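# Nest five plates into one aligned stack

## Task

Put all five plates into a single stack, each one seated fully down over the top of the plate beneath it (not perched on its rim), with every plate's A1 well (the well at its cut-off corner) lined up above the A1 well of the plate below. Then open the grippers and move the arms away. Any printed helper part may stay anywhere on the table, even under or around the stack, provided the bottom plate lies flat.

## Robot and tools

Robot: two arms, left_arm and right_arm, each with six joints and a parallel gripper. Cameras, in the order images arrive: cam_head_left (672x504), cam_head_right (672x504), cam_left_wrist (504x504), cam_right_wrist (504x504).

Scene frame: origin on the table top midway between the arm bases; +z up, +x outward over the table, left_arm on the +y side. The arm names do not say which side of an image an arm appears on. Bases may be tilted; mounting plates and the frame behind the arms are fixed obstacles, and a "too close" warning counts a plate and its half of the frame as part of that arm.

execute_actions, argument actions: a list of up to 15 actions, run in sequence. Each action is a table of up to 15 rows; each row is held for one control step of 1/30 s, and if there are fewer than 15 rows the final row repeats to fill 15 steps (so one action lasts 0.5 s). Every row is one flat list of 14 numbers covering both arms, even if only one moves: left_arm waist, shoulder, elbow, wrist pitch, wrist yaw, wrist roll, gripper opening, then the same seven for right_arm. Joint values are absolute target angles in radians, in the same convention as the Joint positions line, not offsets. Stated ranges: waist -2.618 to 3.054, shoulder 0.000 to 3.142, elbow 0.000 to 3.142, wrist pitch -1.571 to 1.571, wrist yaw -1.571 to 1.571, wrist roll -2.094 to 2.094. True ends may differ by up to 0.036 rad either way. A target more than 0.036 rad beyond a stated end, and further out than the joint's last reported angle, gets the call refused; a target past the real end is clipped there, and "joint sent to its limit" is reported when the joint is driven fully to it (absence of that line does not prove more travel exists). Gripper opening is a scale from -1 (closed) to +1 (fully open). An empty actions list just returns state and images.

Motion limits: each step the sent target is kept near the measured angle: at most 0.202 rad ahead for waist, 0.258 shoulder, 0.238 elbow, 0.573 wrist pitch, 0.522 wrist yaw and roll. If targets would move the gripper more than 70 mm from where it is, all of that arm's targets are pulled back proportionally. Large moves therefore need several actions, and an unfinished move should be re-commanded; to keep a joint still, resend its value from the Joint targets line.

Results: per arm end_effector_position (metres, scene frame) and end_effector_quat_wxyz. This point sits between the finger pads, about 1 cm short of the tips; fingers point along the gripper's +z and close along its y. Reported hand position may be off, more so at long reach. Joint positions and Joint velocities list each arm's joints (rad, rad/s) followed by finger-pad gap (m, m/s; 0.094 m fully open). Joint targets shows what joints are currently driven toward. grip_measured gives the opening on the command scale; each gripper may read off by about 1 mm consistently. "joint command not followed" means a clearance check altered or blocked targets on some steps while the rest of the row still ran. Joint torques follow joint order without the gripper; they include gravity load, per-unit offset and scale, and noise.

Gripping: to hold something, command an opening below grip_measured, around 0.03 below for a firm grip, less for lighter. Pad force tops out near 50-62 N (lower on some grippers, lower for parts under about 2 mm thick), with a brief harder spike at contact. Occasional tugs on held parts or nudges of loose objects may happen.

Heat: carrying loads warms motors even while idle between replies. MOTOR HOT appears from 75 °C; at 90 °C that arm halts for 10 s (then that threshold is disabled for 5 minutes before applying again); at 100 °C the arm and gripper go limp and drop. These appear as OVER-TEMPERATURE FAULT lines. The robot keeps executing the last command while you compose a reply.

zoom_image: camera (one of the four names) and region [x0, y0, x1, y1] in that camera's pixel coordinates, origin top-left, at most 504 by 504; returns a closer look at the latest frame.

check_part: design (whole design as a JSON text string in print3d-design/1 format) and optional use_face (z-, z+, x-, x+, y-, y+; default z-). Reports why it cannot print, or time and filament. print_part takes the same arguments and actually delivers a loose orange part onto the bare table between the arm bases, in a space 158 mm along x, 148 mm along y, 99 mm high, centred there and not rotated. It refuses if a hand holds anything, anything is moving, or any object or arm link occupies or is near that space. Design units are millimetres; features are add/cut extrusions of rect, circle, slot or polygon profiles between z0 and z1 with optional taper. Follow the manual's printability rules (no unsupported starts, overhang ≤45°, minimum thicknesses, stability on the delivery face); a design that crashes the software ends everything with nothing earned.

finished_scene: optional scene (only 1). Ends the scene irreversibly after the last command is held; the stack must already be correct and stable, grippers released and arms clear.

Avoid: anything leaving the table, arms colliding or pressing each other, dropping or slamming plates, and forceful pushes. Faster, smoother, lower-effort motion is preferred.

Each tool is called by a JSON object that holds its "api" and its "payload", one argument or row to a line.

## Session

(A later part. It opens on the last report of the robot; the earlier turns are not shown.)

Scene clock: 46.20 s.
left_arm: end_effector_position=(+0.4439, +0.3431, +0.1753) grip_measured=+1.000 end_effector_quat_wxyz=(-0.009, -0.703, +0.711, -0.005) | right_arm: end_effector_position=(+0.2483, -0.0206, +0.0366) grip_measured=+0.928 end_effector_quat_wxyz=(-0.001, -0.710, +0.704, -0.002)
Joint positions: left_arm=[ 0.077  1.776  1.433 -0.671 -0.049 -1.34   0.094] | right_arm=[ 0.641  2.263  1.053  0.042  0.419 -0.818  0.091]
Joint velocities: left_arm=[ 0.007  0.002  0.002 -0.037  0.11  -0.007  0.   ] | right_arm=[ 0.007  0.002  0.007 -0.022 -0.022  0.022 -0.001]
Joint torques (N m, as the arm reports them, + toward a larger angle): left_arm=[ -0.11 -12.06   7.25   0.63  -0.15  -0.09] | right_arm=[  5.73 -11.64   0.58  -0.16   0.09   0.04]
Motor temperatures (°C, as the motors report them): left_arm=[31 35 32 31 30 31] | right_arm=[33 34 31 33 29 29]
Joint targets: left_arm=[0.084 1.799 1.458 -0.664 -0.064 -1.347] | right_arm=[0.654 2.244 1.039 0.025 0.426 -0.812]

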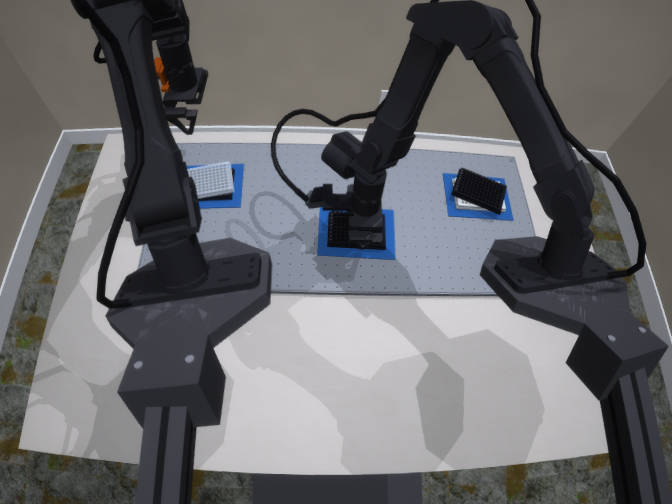

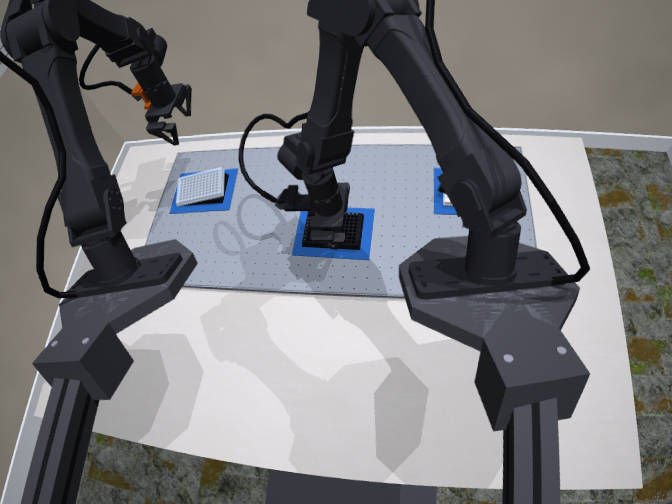

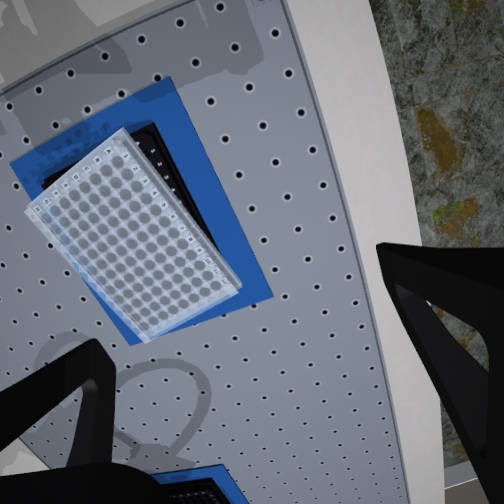

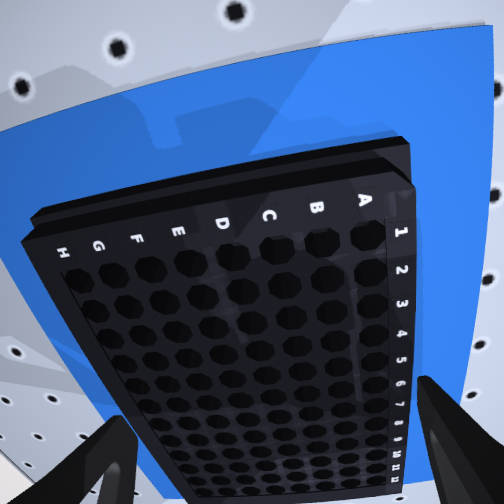

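{"api": "execute_actions", "payload": {
  "actions": [
    [[0.084,1.799,1.458,-0.664,-0.064,-1.347,1,0.654,2.244,1.039,0.025,0.426,-0.812,0.85],[0.084,1.799,1.458,-0.664,-0.064,-1.347,1,0.654,2.244,1.039,0.025,0.426,-0.812,0.85],[0.084,1.799,1.458,-0.664,-0.064,-1.347,1,0.654,2.244,1.039,0.025,0.426,-0.812,0.8],[0.084,1.799,1.458,-0.664,-0.064,-1.347,1,0.654,2.244,1.039,0.025,0.426,-0.812,0.8],[0.084,1.799,1.458,-0.664,-0.064,-1.347,1,0.654,2.244,1.039,0.025,0.426,-0.812,0.76],[0.084,1.799,1.458,-0.664,-0.064,-1.347,1,0.654,2.244,1.039,0.025,0.426,-0.812,0.76],[0.084,1.799,1.458,-0.664,-0.064,-1.347,1,0.654,2.244,1.039,0.025,0.426,-0.812,0.73],[0.084,1.799,1.458,-0.664,-0.064,-1.347,1,0.654,2.244,1.039,0.025,0.426,-0.812,0.73],[0.084,1.799,1.458,-0.664,-0.064,-1.347,1,0.654,2.244,1.039,0.025,0.426,-0.812,0.69]]
  ]
}}

Scene clock: 47.00 s.
left_arm: end_effector_position=(+0.4439, +0.3431, +0.1753) grip_measured=+1.000 end_effector_quat_wxyz=(-0.009, -0.703, +0.711, -0.005) | right_arm: end_effector_position=(+0.2484, -0.0208, +0.0366) grip_measured=+0.705 end_effector_quat_wxyz=(-0.001, -0.710, +0.704, -0.002)
Joint positions: left_arm=[ 0.077  1.776  1.433 -0.671 -0.049 -1.34   0.094] | right_arm=[ 0.641  2.263  1.053  0.042  0.419 -0.817  0.08 ]
Joint velocities: left_arm=[ 0.002 -0.017  0.012 -0.081 -0.022 -0.007  0.   ] | right_arm=[ 0.017 -0.007 -0.002  0.066  0.007  0.007  0.   ]
Joint torques (N m, as the arm reports them, + toward a larger angle): left_arm=[ -0.12 -12.07   7.23   0.63  -0.15  -0.09] | right_arm=[  5.73 -11.63   0.55  -0.14   0.07   0.02]
Motor temperatures (°C, as the motors report them): left_arm=[31 35 32 31 30 31] | right_arm=[33 34 31 33 29 29]
Joint targets: left_arm=[0.084 1.799 1.458 -0.664 -0.064 -1.347] | right_arm=[0.654 2.244 1.039 0.025 0.426 -0.812]

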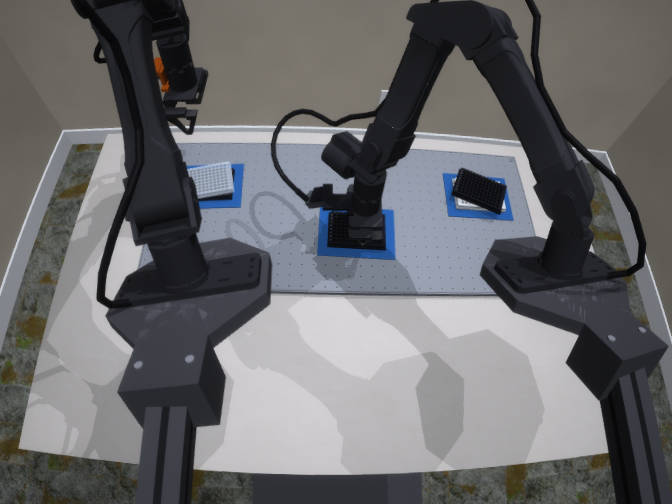

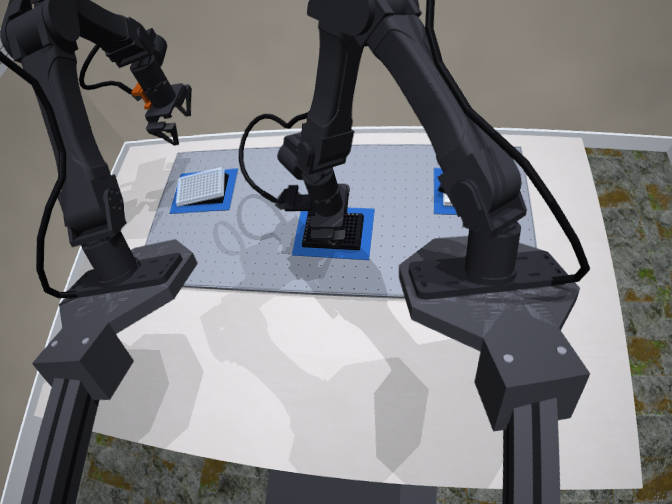

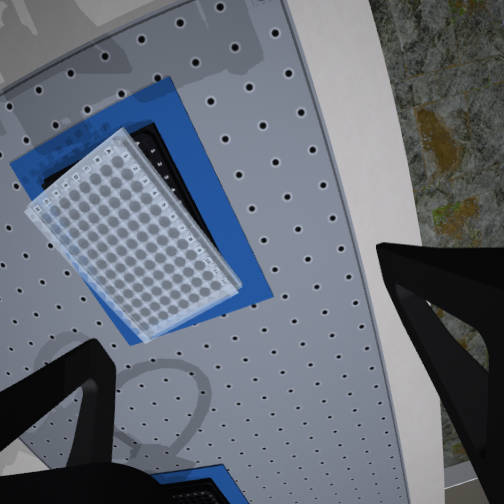

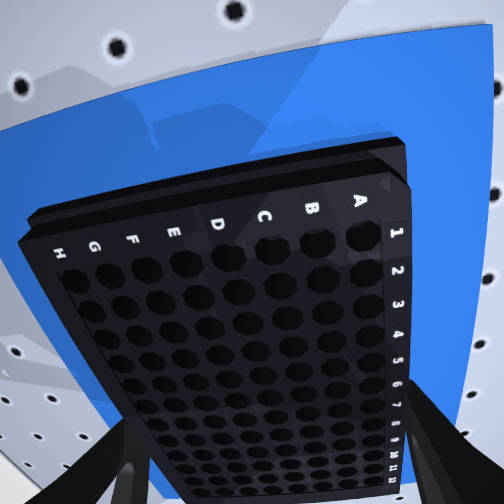

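{"api": "check_part", "payload": {
  "design": {"format":"print3d-design/1","features":[{"op":"add","profile":{"rect":{"cx":0,"cy":0,"w":92.5,"h":135}},"z0":0,"z1":53},{"op":"cut","profile":{"rect":{"cx":0,"cy":0,"w":86.5,"h":129}},"z0":1.2,"z1":53},{"op":"add","profile":{"rect":{"cx":0,"cy":0,"w":92.5,"h":135}},"z0":53,"z1":63,"taper":5},{"op":"cut","profile":{"rect":{"cx":0,"cy":0,"w":86.5,"h":129}},"z0":53,"z1":63,"taper":5},{"op":"cut","profile":{"rect":{"cx":0,"cy":0,"w":76,"h":118}},"z0":0,"z1":1.2},{"op":"cut","profile":{"rect":{"cx":0,"cy":0,"w":120,"h":107}},"z0":1.2,"z1":64},{"op":"cut","profile":{"rect":{"cx":0,"cy":0,"w":64,"h":160}},"z0":1.2,"z1":64},{"op":"add","profile":{"rect":{"cx":45.6,"cy":-42,"w":4,"h":28}},"z0":0,"z1":36}]}
}}

The printer can make this part: 1.43 h, 33.2 g of filament, 315 layers; 102.5 x 145.0 x 63.0 mm as designed. Left: parts 3, jobs 8, checks 63.

{"api": "check_part", "payload": {
  "design": {"format":"print3d-design/1","features":[{"op":"add","profile":{"rect":{"cx":0,"cy":0,"w":92.1,"h":134.6}},"z0":0,"z1":56},{"op":"cut","profile":{"rect":{"cx":0,"cy":0,"w":86.5,"h":129}},"z0":1.2,"z1":56},{"op":"add","profile":{"rect":{"cx":0,"cy":0,"w":92.4,"h":134.9}},"z0":56,"z1":65,"taper":4.8},{"op":"cut","profile":{"rect":{"cx":0,"cy":0,"w":86.5,"h":129}},"z0":56,"z1":65,"taper":4.8},{"op":"cut","profile":{"rect":{"cx":0,"cy":0,"w":78,"h":120}},"z0":0,"z1":1.2},{"op":"cut","profile":{"rect":{"cx":0,"cy":0,"w":120,"h":110}},"z0":1.2,"z1":66},{"op":"cut","profile":{"rect":{"cx":0,"cy":0,"w":67,"h":160}},"z0":1.2,"z1":66},{"op":"add","profile":{"rect":{"cx":45.6,"cy":-44,"w":4,"h":26}},"z0":0,"z1":34}]}
}}

{"api": "execute_actions", "payload": {
  "actions": [
    [[0.084,1.799,1.458,-0.664,-0.064,-1.347,1,0.654,2.244,1.039,0.025,0.426,-0.812,0.95]],
    [[0.084,1.799,1.458,-0.664,-0.064,-1.347,1,0.68,2.175,1.01,-0.025,0.435,-0.79,1]],
    [[0.084,1.799,1.458,-0.664,-0.064,-1.347,1,0.7,2.06,1.0,-0.13,0.44,-0.76,1]],
    [[0.084,1.799,1.458,-0.664,-0.064,-1.347,1,0.6,1.95,1.1,-0.3,0.4,-0.8,1]],
    [[0.084,1.799,1.458,-0.664,-0.064,-1.347,1,0.45,1.9,1.2,-0.42,0.35,-0.9,1]]
  ]
}}

The printer can make this part: 1.33 h, 28.4 g of filament, 325 layers; 102.0 x 144.5 x 65.0 mm as designed. Left: parts 3, jobs 8, checks 62.

Scene clock: 51.83 s.
left_arm: end_effector_position=(+0.4439, +0.3431, +0.1753) grip_measured=+1.000 end_effector_quat_wxyz=(-0.009, -0.703, +0.711, -0.005) | right_arm: end_effector_position=(+0.3658, -0.0800, +0.1238) grip_measured=+1.000 end_effector_quat_wxyz=(-0.017, -0.668, +0.744, -0.018)
Joint positions: left_arm=[ 0.077  1.776  1.433 -0.671 -0.049 -1.34   0.094] | right_arm=[ 0.437  1.913  1.185 -0.395  0.369 -0.891  0.094]
Joint velocities: left_arm=[ 0.012 -0.017 -0.002 -0.007 -0.037 -0.139  0.   ] | right_arm=[-0.012 -0.007 -0.002 -0.066 -0.022 -0.081  0.   ]
Joint torques (N m, as the arm reports them, + toward a larger angle): left_arm=[ -0.15 -12.04   7.2    0.62  -0.14  -0.09] | right_arm=[  4.56 -12.04   4.9   -0.15  -0.15  -0.07]
Motor temperatures (°C, as the motors report them): left_arm=[31 35 32 31 30 31] | right_arm=[33 35 31 33 29 29]
Joint targets: left_arm=[0.084 1.799 1.458 -0.664 -0.064 -1.347] | right_arm=[0.450 1.900 1.200 -0.420 0.350 -0.900]

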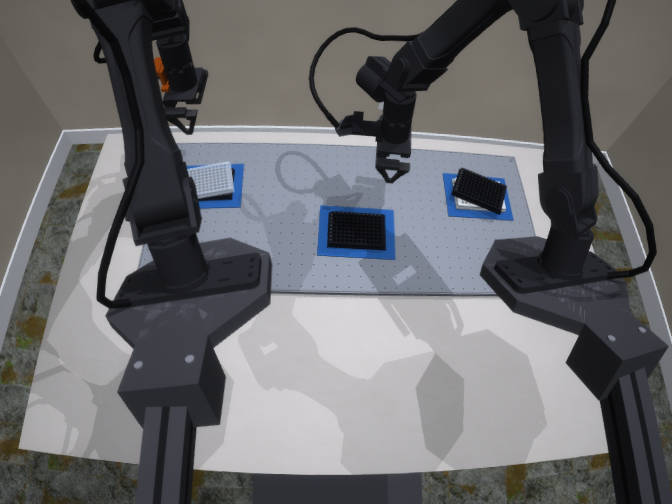

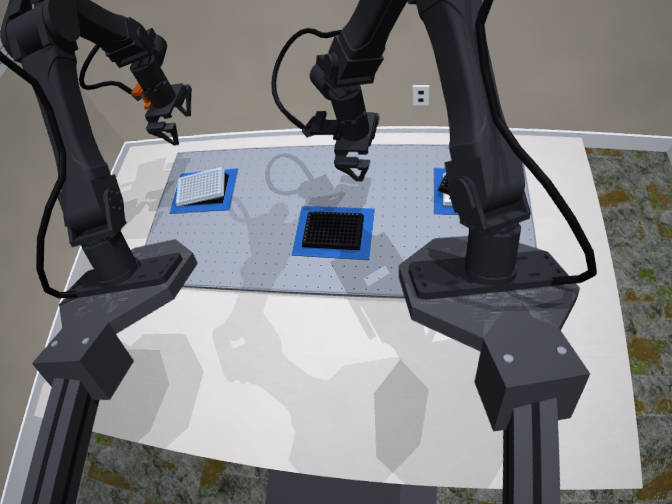

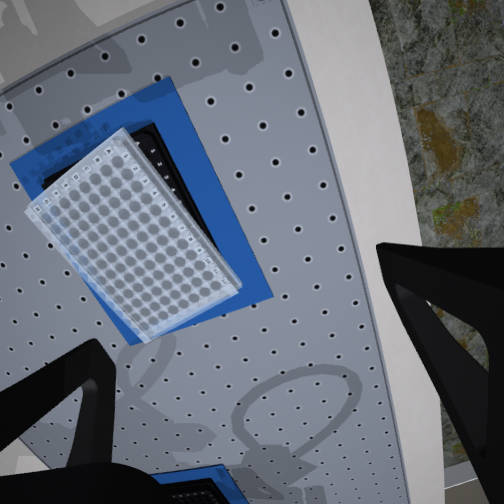

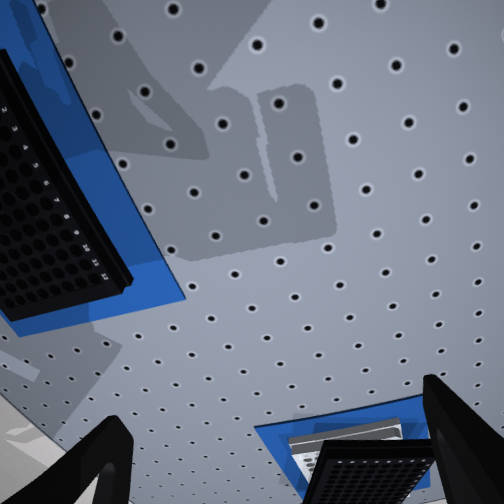

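{"api": "print_part", "payload": {
  "design": {"format":"print3d-design/1","features":[{"op":"add","profile":{"rect":{"cx":0,"cy":0,"w":92.1,"h":134.6}},"z0":0,"z1":56},{"op":"cut","profile":{"rect":{"cx":0,"cy":0,"w":86.5,"h":129}},"z0":1.2,"z1":56},{"op":"add","profile":{"rect":{"cx":0,"cy":0,"w":92.4,"h":134.9}},"z0":56,"z1":65,"taper":4.8},{"op":"cut","profile":{"rect":{"cx":0,"cy":0,"w":86.5,"h":129}},"z0":56,"z1":65,"taper":4.8},{"op":"cut","profile":{"rect":{"cx":0,"cy":0,"w":78,"h":120}},"z0":0,"z1":1.2},{"op":"cut","profile":{"rect":{"cx":0,"cy":0,"w":120,"h":110}},"z0":1.2,"z1":66},{"op":"cut","profile":{"rect":{"cx":0,"cy":0,"w":67,"h":160}},"z0":1.2,"z1":66},{"op":"add","profile":{"rect":{"cx":45.6,"cy":-44,"w":4,"h":26}},"z0":0,"z1":34}]}
}}

Part 1 is printed: 1.33 h, 28.4 g of filament, 325 layers; 102.0 x 144.5 x 65.0 mm as designed. It stands on the bare table between the two arms' bases, on the arms' side of the base plate (DECK), not on it. This print cost $4.79. Before another print, move this part until the middle of its box is at least 120 mm from the next part's box. Left: parts 2, jobs 7, checks 62.
The newest observation:
Scene clock: 57.83 s.
left_arm: end_effector_position=(+0.4439, +0.3431, +0.1753) grip_measured=+1.000 end_effector_quat_wxyz=(-0.009, -0.703, +0.711, -0.005) | right_arm: end_effector_position=(+0.3643, -0.0809, +0.1238) grip_measured=+1.000 end_effector_quat_wxyz=(-0.020, -0.670, +0.742, -0.018)
Joint positions: left_arm=[ 0.077  1.776  1.433 -0.671 -0.049 -1.34   0.094] | right_arm=[ 0.437  1.913  1.185 -0.403  0.369 -0.894  0.094]
Joint velocities: left_arm=[ 0.007  0.007 -0.007  0.022 -0.007  0.007  0.   ] | right_arm=[ 0.022 -0.002  0.002  0.007 -0.022 -0.022  0.   ]
Joint torques (N m, as the arm reports them, + toward a larger angle): no reading
Motor temperatures (°C, as the motors report them): left_arm=[31 47 37 31 30 31] | right_arm=[35 48 33 32 30 29]
Joint targets: left_arm=[0.084 1.799 1.458 -0.664 -0.064 -1.347] | right_arm=[0.450 1.900 1.200 -0.420 0.350 -0.900]
Images, in order (width x height): cam_head_left 672x504, cam_head_right 672x504, cam_left_wrist 504x504, cam_right_wrist 504x504.

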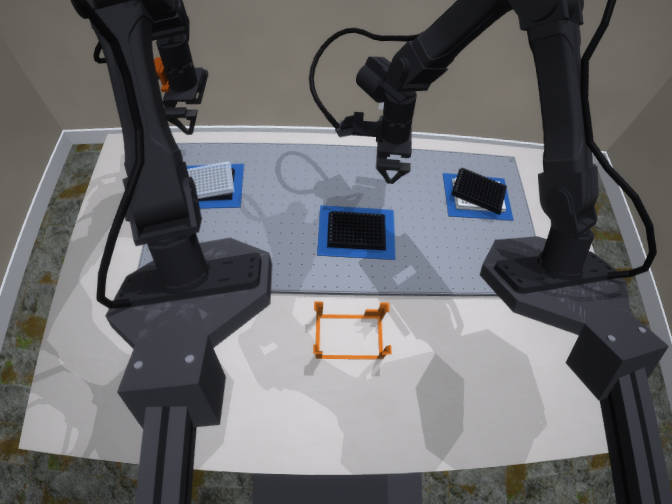

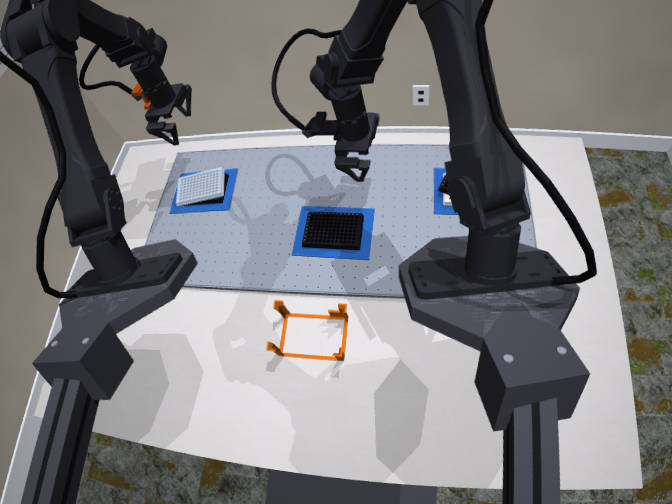

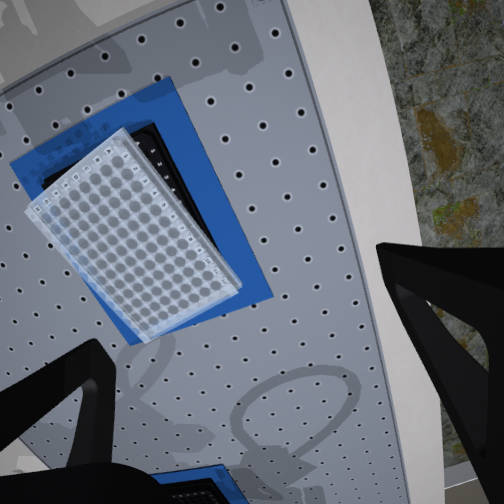

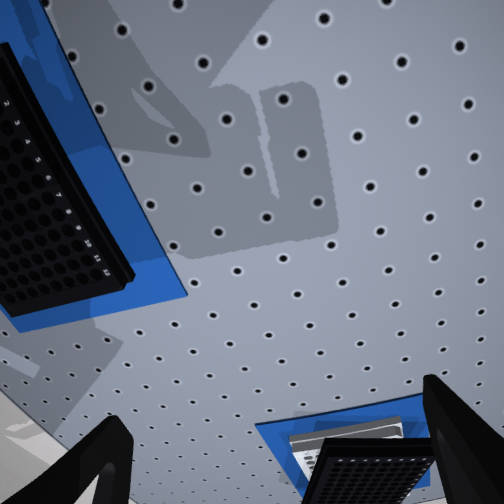

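{"api": "execute_actions", "payload": {
  "actions": [
    [[0.084,1.799,1.458,-0.664,-0.064,-1.347,1,0.62,1.98,1.06,-0.26,0.42,-0.73,0.5]],
    [[0.084,1.799,1.458,-0.664,-0.064,-1.347,1,0.81,2.07,0.93,-0.12,0.47,-0.56,0]],
    [[0.084,1.799,1.458,-0.664,-0.064,-1.347,1,1.0,2.17,0.79,0.03,0.52,-0.39,-0.4]],
    [[0.084,1.799,1.458,-0.664,-0.064,-1.347,1,1.13,2.25,0.7,0.13,0.55,-0.27,-0.4]],
    [[0.084,1.799,1.458,-0.664,-0.064,-1.347,1,1.183,2.292,0.662,0.18,0.567,-0.23,-0.4]]
  ]
}}

Scene clock: 61.50 s.
left_arm: end_effector_position=(+0.4439, +0.3431, +0.1753) grip_measured=+1.000 end_effector_quat_wxyz=(-0.009, -0.703, +0.711, -0.005) | right_arm: end_effector_position=(+0.0632, -0.0406, +0.1001) grip_measured=-0.398 end_effector_quat_wxyz=(-0.002, -0.710, +0.704, +0.002)
Joint positions: left_arm=[ 0.077  1.776  1.433 -0.671 -0.049 -1.34   0.094] | right_arm=[ 1.171  2.277  0.678  0.153  0.553 -0.237  0.028]
Joint velocities: left_arm=[-0.007  0.002 -0.002 -0.051 -0.007  0.037  0.   ] | right_arm=[-0.022 -0.002 -0.002  0.095  0.007 -0.037  0.   ]
Joint torques (N m, as the arm reports them, + toward a larger angle): left_arm=[ -0.13 -12.06   7.22   0.62  -0.15  -0.09] | right_arm=[ 5.95 -6.22 -0.28  0.24  0.16  0.04]
Motor temperatures (°C, as the motors report them): left_arm=[31 47 37 31 30 31] | right_arm=[35 48 33 33 30 29]
Joint targets: left_arm=[0.084 1.799 1.458 -0.664 -0.064 -1.347] | right_arm=[1.183 2.292 0.662 0.180 0.567 -0.230]

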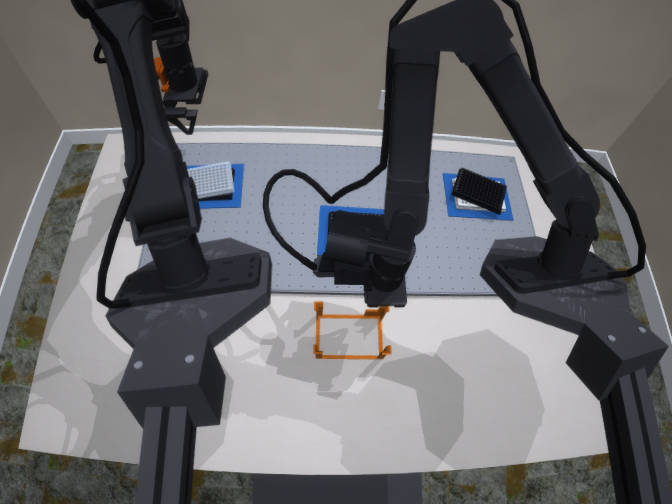

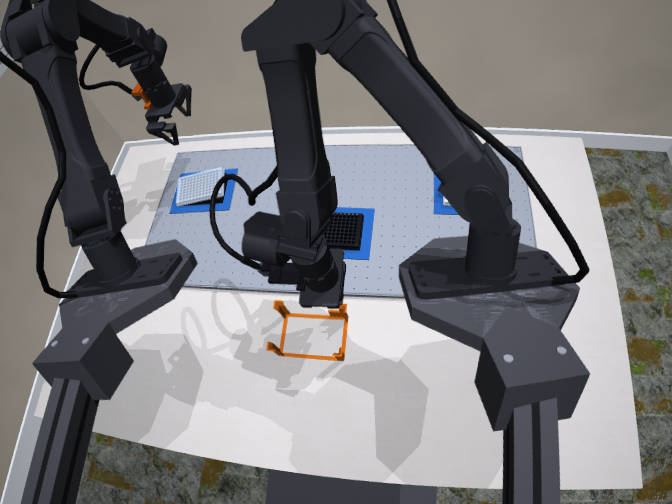

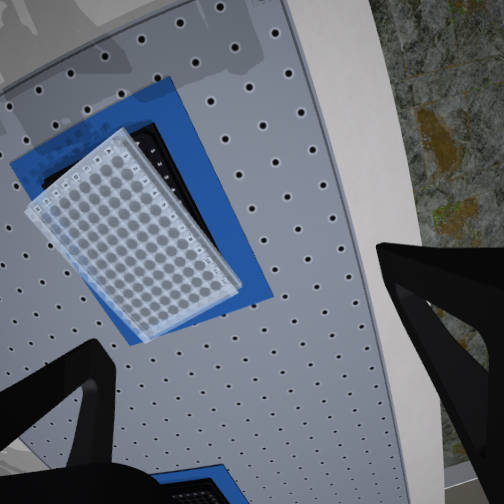

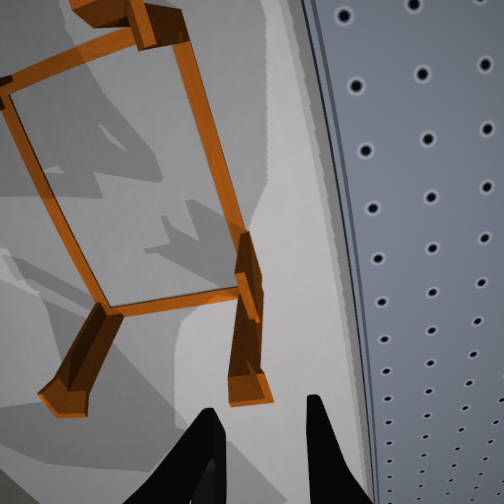

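{"api": "execute_actions", "payload": {
  "actions": []
}}

Scene clock: 62.53 s.
left_arm: end_effector_position=(+0.4439, +0.3431, +0.1753) grip_measured=+1.000 end_effector_quat_wxyz=(-0.009, -0.703, +0.711, -0.005) | right_arm: end_effector_position=(+0.0635, -0.0400, +0.1001) grip_measured=-0.398 end_effector_quat_wxyz=(-0.001, -0.709, +0.706, +0.002)
Joint positions: left_arm=[ 0.077  1.776  1.433 -0.671 -0.049 -1.34   0.094] | right_arm=[ 1.171  2.277  0.678  0.156  0.554 -0.236  0.028]
Joint velocities: left_arm=[-0.002 -0.012 -0.007  0.037  0.022 -0.051  0.   ] | right_arm=[-0.002 -0.002 -0.007  0.037 -0.037 -0.037  0.   ]
Joint torques (N m, as the arm reports them, + toward a larger angle): left_arm=[ -0.12 -12.07   7.18   0.63  -0.15  -0.1 ] | right_arm=[ 5.9  -6.27 -0.36  0.26  0.15  0.05]
Motor temperatures (°C, as the motors report them): left_arm=[31 47 37 31 30 31] | right_arm=[35 48 33 33 30 29]
Joint targets: left_arm=[0.084 1.799 1.458 -0.664 -0.064 -1.347] | right_arm=[1.183 2.292 0.662 0.180 0.567 -0.230]

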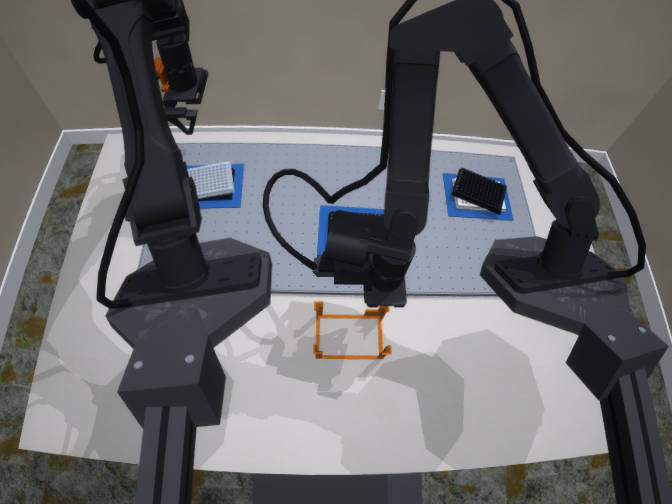

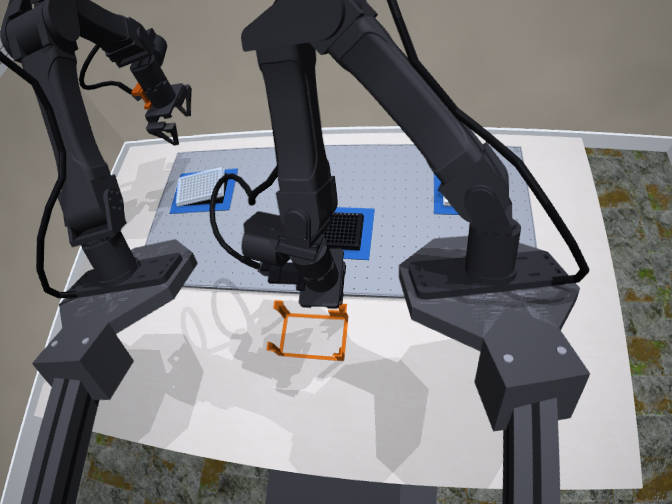

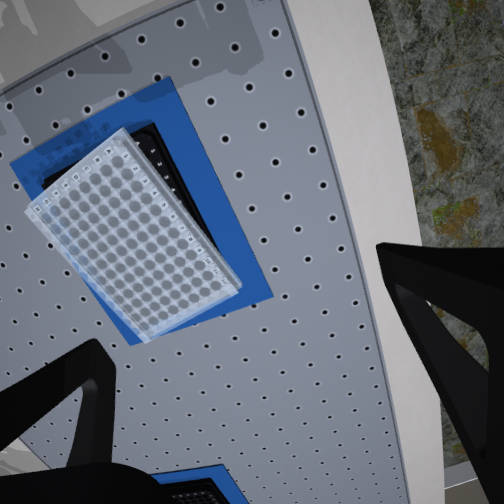

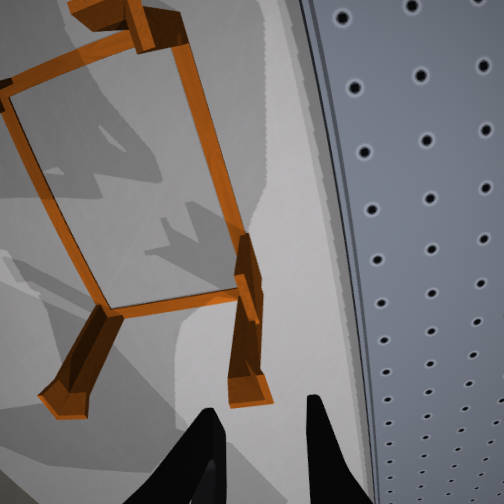

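{"api": "execute_actions", "payload": {
  "actions": [
    [[0.084,1.799,1.458,-0.664,-0.064,-1.347,1, 1.188,2.382,0.712,0.251,0.572,-0.222,-0.4]],
    [[0.084,1.799,1.458,-0.664,-0.064,-1.347,1, 1.129,2.481,0.742,0.349,0.534,-0.291,-0.4]]
  ]
}}

Scene clock: 64.70 s.
left_arm: end_effector_position=(+0.4439, +0.3431, +0.1753) grip_measured=+1.000 end_effector_quat_wxyz=(-0.009, -0.703, +0.711, -0.005) | right_arm: end_effector_position=(+0.0502, -0.0438, +0.0591) grip_measured=-0.398 end_effector_quat_wxyz=(-0.004, -0.709, +0.705, -0.000)
Joint positions: left_arm=[ 0.077  1.776  1.433 -0.671 -0.049 -1.34   0.094] | right_arm=[ 1.126  2.471  0.725  0.321  0.549 -0.284  0.028]
Joint velocities: left_arm=[-0.007 -0.002 -0.012 -0.051 -0.022  0.051  0.   ] | right_arm=[-0.002 -0.012 -0.022  0.022  0.007  0.007 -0.   ]
Joint torques (N m, as the arm reports them, + toward a larger angle): left_arm=[ -0.12 -12.08   7.22   0.62  -0.15  -0.09] | right_arm=[ 5.34 -6.82  1.39  0.24 -0.15 -0.07]
Motor temperatures (°C, as the motors report them): left_arm=[31 47 37 31 30 31] | right_arm=[35 47 33 33 30 29]
Joint targets: left_arm=[0.084 1.799 1.458 -0.664 -0.064 -1.347] | right_arm=[1.129 2.481 0.742 0.349 0.534 -0.291]

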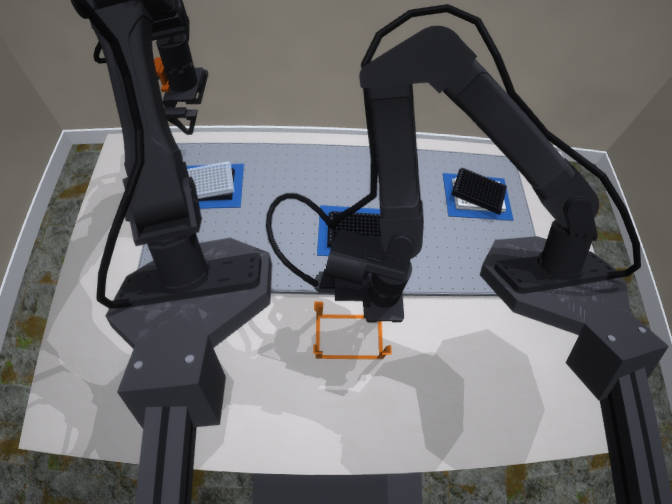

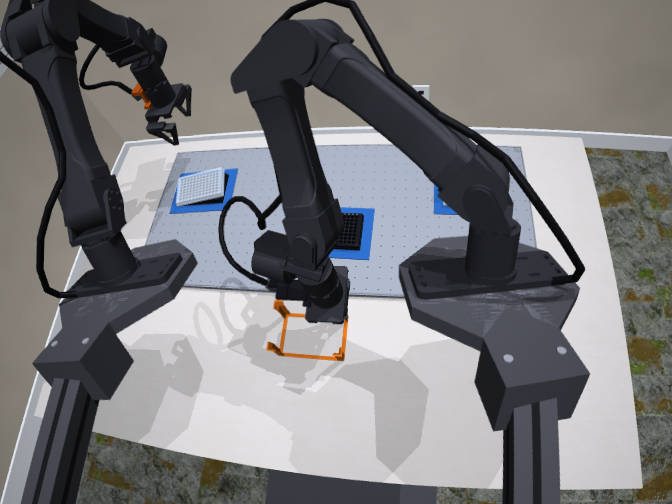

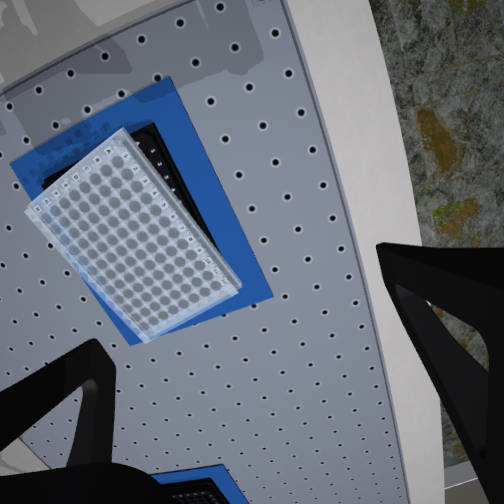

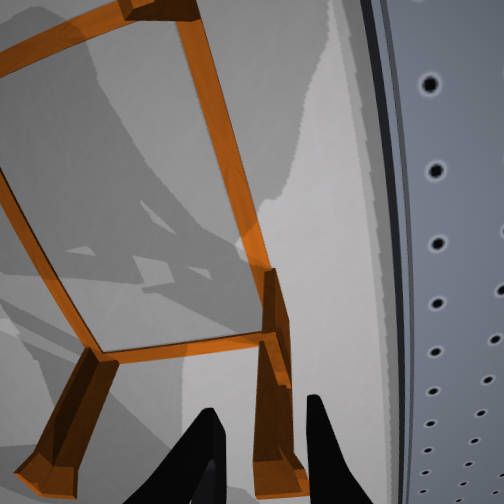

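{"api": "execute_actions", "payload": {
  "actions": [
    [[0.084,1.799,1.458,-0.664,-0.064,-1.347,1, 1.093,2.533,0.768,0.403,0.531,-0.332,-0.4]]
  ]
}}

Scene clock: 65.53 s.
left_arm: end_effector_position=(+0.4439, +0.3431, +0.1753) grip_measured=+1.000 end_effector_quat_wxyz=(-0.009, -0.703, +0.711, -0.005) | right_arm: end_effector_position=(+0.0541, -0.0406, +0.0459) grip_measured=-0.398 end_effector_quat_wxyz=(+0.002, -0.707, +0.707, +0.001)
Joint positions: left_arm=[ 0.077  1.776  1.433 -0.671 -0.049 -1.34   0.094] | right_arm=[ 1.091  2.516  0.748  0.377  0.545 -0.325  0.028]
Joint velocities: left_arm=[-0.032  0.012  0.017 -0.051 -0.081  0.007  0.   ] | right_arm=[ 0.007 -0.012 -0.012  0.007 -0.095 -0.007  0.   ]
Joint torques (N m, as the arm reports them, + toward a larger angle): left_arm=[ -0.14 -12.06   7.2    0.62  -0.14  -0.1 ] | right_arm=[ 5.23 -6.34  1.41  0.26 -0.15 -0.07]
Motor temperatures (°C, as the motors report them): left_arm=[31 47 37 31 30 31] | right_arm=[35 47 33 33 29 29]
Joint targets: left_arm=[0.084 1.799 1.458 -0.664 -0.064 -1.347] | right_arm=[1.093 2.533 0.768 0.403 0.531 -0.332]

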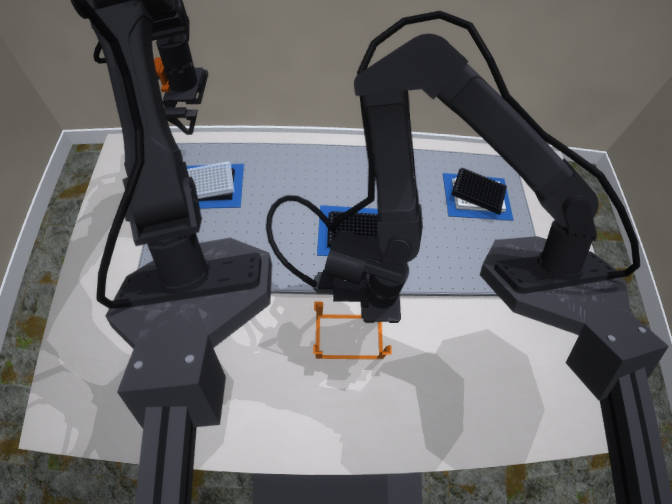

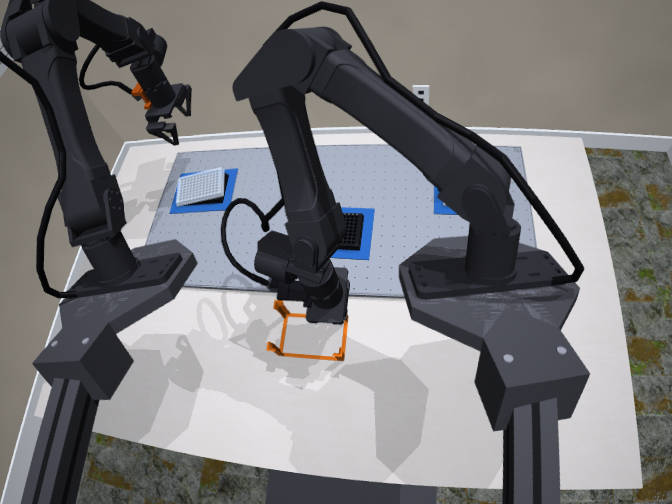

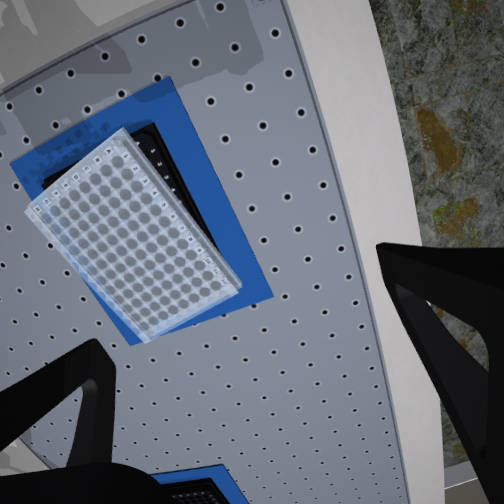

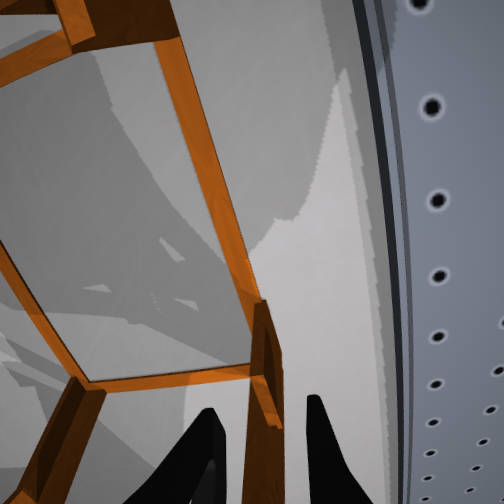

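{"api": "execute_actions", "payload": {
  "actions": [
    [[0.084,1.799,1.458,-0.664,-0.064,-1.347,1, 1.061,2.595,0.801,0.449,0.527,-0.368,-0.5]]
  ]
}}

Scene clock: 66.17 s.
left_arm: end_effector_position=(+0.4439, +0.3431, +0.1753) grip_measured=+1.000 end_effector_quat_wxyz=(-0.009, -0.703, +0.711, -0.005) | right_arm: end_effector_position=(+0.0543, -0.0404, +0.0294) grip_measured=-0.498 end_effector_quat_wxyz=(+0.001, -0.707, +0.707, -0.000)
Joint positions: left_arm=[ 0.077  1.776  1.433 -0.671 -0.049 -1.34   0.094] | right_arm=[ 1.06   2.58   0.782  0.423  0.542 -0.361  0.024]
Joint velocities: left_arm=[-0.012  0.002 -0.012 -0.022 -0.037  0.066  0.   ] | right_arm=[-0.002 -0.002  0.017 -0.037  0.037 -0.066 -0.   ]
Joint torques (N m, as the arm reports them, + toward a larger angle): left_arm=[ -0.13 -12.04   7.21   0.63  -0.15  -0.09] | right_arm=[ 5.2  -6.61  0.98  0.26 -0.13 -0.08]
Motor temperatures (°C, as the motors report them): left_arm=[31 47 37 31 30 31] | right_arm=[35 47 33 33 29 29]
Joint targets: left_arm=[0.084 1.799 1.458 -0.664 -0.064 -1.347] | right_arm=[1.061 2.595 0.801 0.449 0.527 -0.368]

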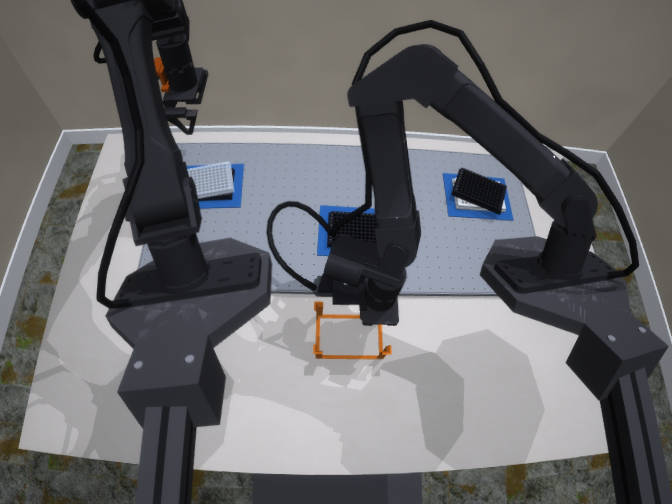

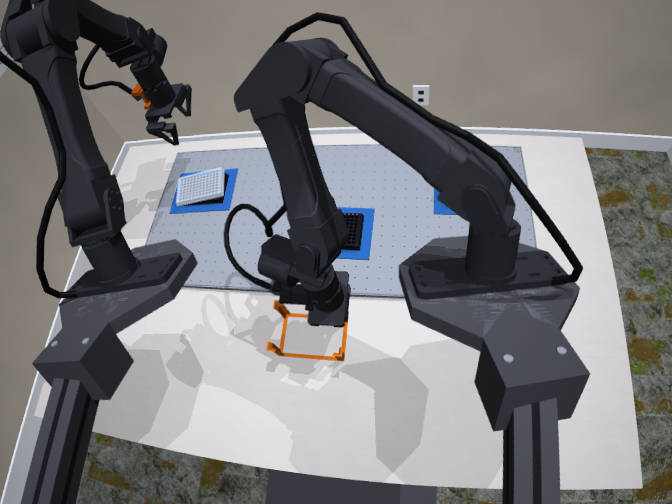

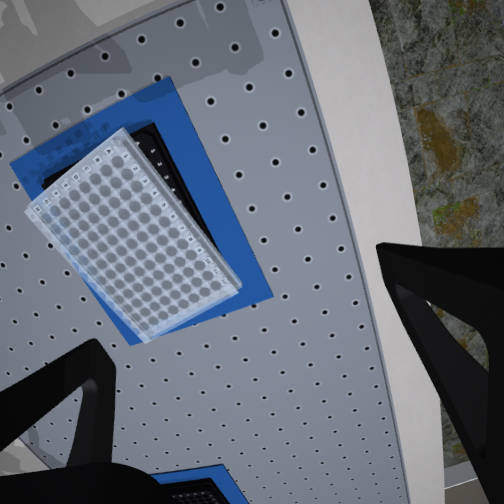

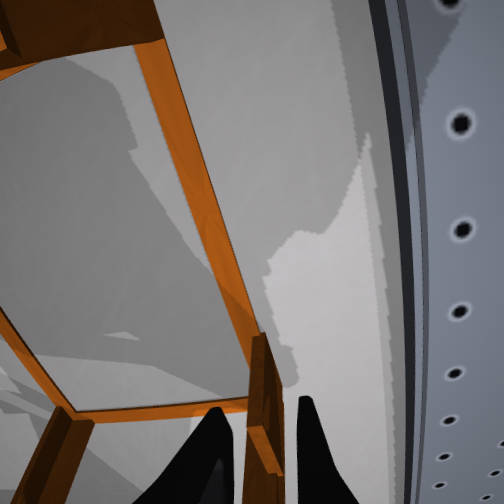

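{"api": "execute_actions", "payload": {
  "actions": [
    [[0.084,1.799,1.458,-0.664,-0.064,-1.347,1, 1.061,2.595,0.801,0.449,0.527,-0.368,-0.6],[0.084,1.799,1.458,-0.664,-0.064,-1.347,1, 1.061,2.595,0.801,0.449,0.527,-0.368,-0.66],[0.084,1.799,1.458,-0.664,-0.064,-1.347,1, 1.061,2.595,0.801,0.449,0.527,-0.368,-0.72],[0.084,1.799,1.458,-0.664,-0.064,-1.347,1, 1.061,2.595,0.801,0.449,0.527,-0.368,-0.76],[0.084,1.799,1.458,-0.664,-0.064,-1.347,1, 1.061,2.595,0.801,0.449,0.527,-0.368,-0.79],[0.084,1.799,1.458,-0.664,-0.064,-1.347,1, 1.061,2.595,0.801,0.449,0.527,-0.368,-0.82],[0.084,1.799,1.458,-0.664,-0.064,-1.347,1, 1.061,2.595,0.801,0.449,0.527,-0.368,-0.84],[0.084,1.799,1.458,-0.664,-0.064,-1.347,1, 1.061,2.595,0.801,0.449,0.527,-0.368,-0.86],[0.084,1.799,1.458,-0.664,-0.064,-1.347,1, 1.061,2.595,0.801,0.449,0.527,-0.368,-0.88],[0.084,1.799,1.458,-0.664,-0.064,-1.347,1, 1.061,2.595,0.801,0.449,0.527,-0.368,-0.90],[0.084,1.799,1.458,-0.664,-0.064,-1.347,1, 1.061,2.595,0.801,0.449,0.527,-0.368,-0.92],[0.084,1.799,1.458,-0.664,-0.064,-1.347,1, 1.061,2.595,0.801,0.449,0.527,-0.368,-0.94]]
  ]
}}

Scene clock: 67.00 s.
left_arm: end_effector_position=(+0.4439, +0.3431, +0.1753) grip_measured=+1.000 end_effector_quat_wxyz=(-0.009, -0.703, +0.711, -0.005) | right_arm: end_effector_position=(+0.0540, -0.0391, +0.0294) grip_measured=-0.788 end_effector_quat_wxyz=(+0.003, -0.707, +0.707, +0.003)
Joint positions: left_arm=[ 0.077  1.776  1.433 -0.671 -0.049 -1.34   0.094] | right_arm=[ 1.06   2.58   0.782  0.428  0.538 -0.363  0.01 ]
Joint velocities: left_arm=[-0.002  0.012 -0.012 -0.095 -0.037 -0.081  0.   ] | right_arm=[-0.017  0.012 -0.002 -0.022 -0.037  0.022 -0.   ]
Joint torques (N m, as the arm reports them, + toward a larger angle): left_arm=[ -0.15 -12.06   7.21   0.64  -0.16  -0.09] | right_arm=[ 5.25 -6.56  1.01  0.23 -0.12 -0.07]
Motor temperatures (°C, as the motors report them): left_arm=[31 47 37 31 30 31] | right_arm=[35 47 33 33 29 29]
Joint targets: left_arm=[0.084 1.799 1.458 -0.664 -0.064 -1.347] | right_arm=[1.061 2.595 0.801 0.449 0.527 -0.368]

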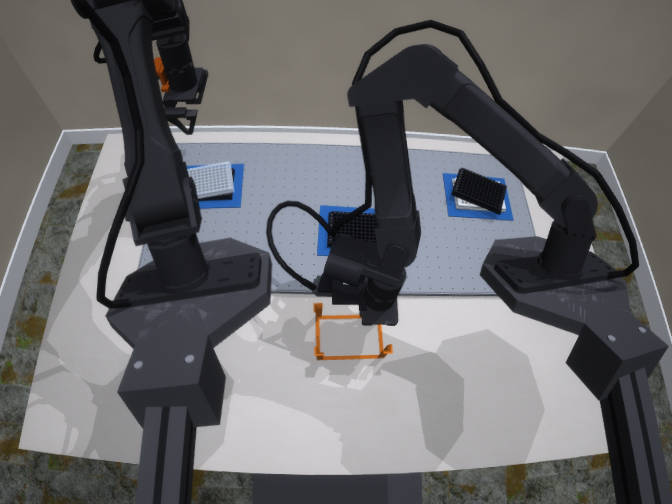

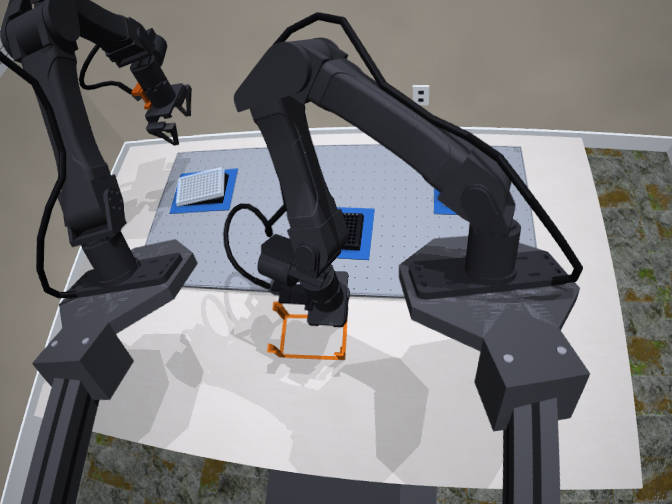

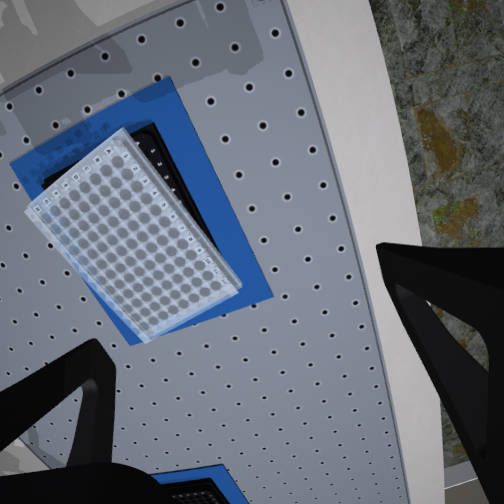

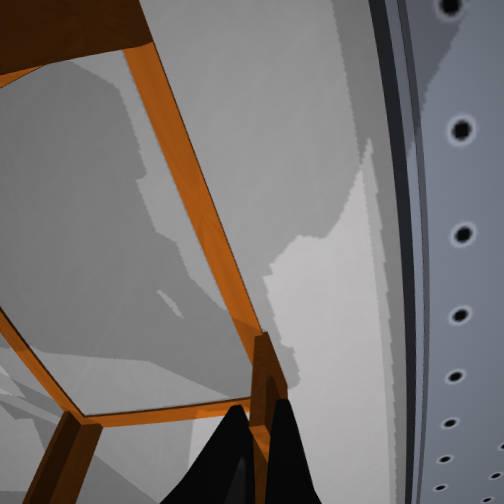

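{"api": "zoom_image", "payload": {
  "camera": "cam_head_right",
  "region": [250, 260, 390, 370]
}}

{"api": "zoom_image", "payload": {
  "camera": "cam_right_wrist",
  "region": [150, 300, 400, 504]
}}

Region (250, 260, 390, 370) of cam_head_right's 672x504 image, scaled by 3.600, with more detail than that image has; it fills the top 396 rows of this view, and the rest is white.

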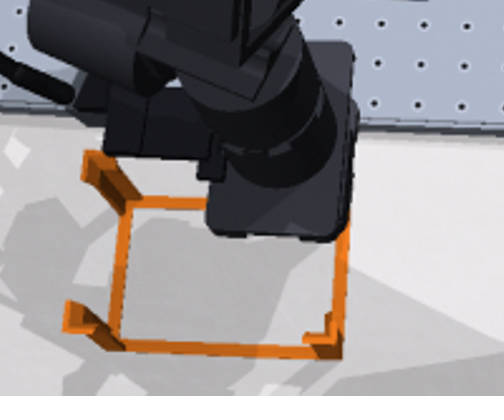

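Region (150, 300, 400, 504) of cam_right_wrist's 504x504 image, scaled by 2.016, with more detail than that image has; it fills the top 411 rows of this view, and the rest is white.

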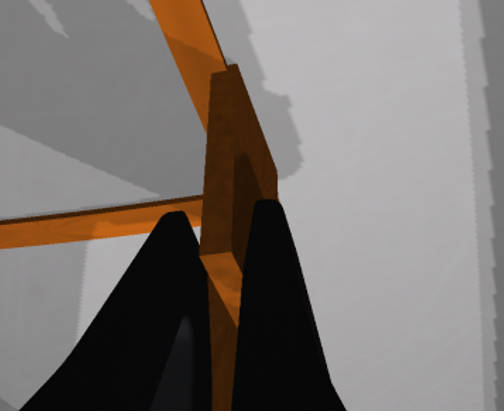

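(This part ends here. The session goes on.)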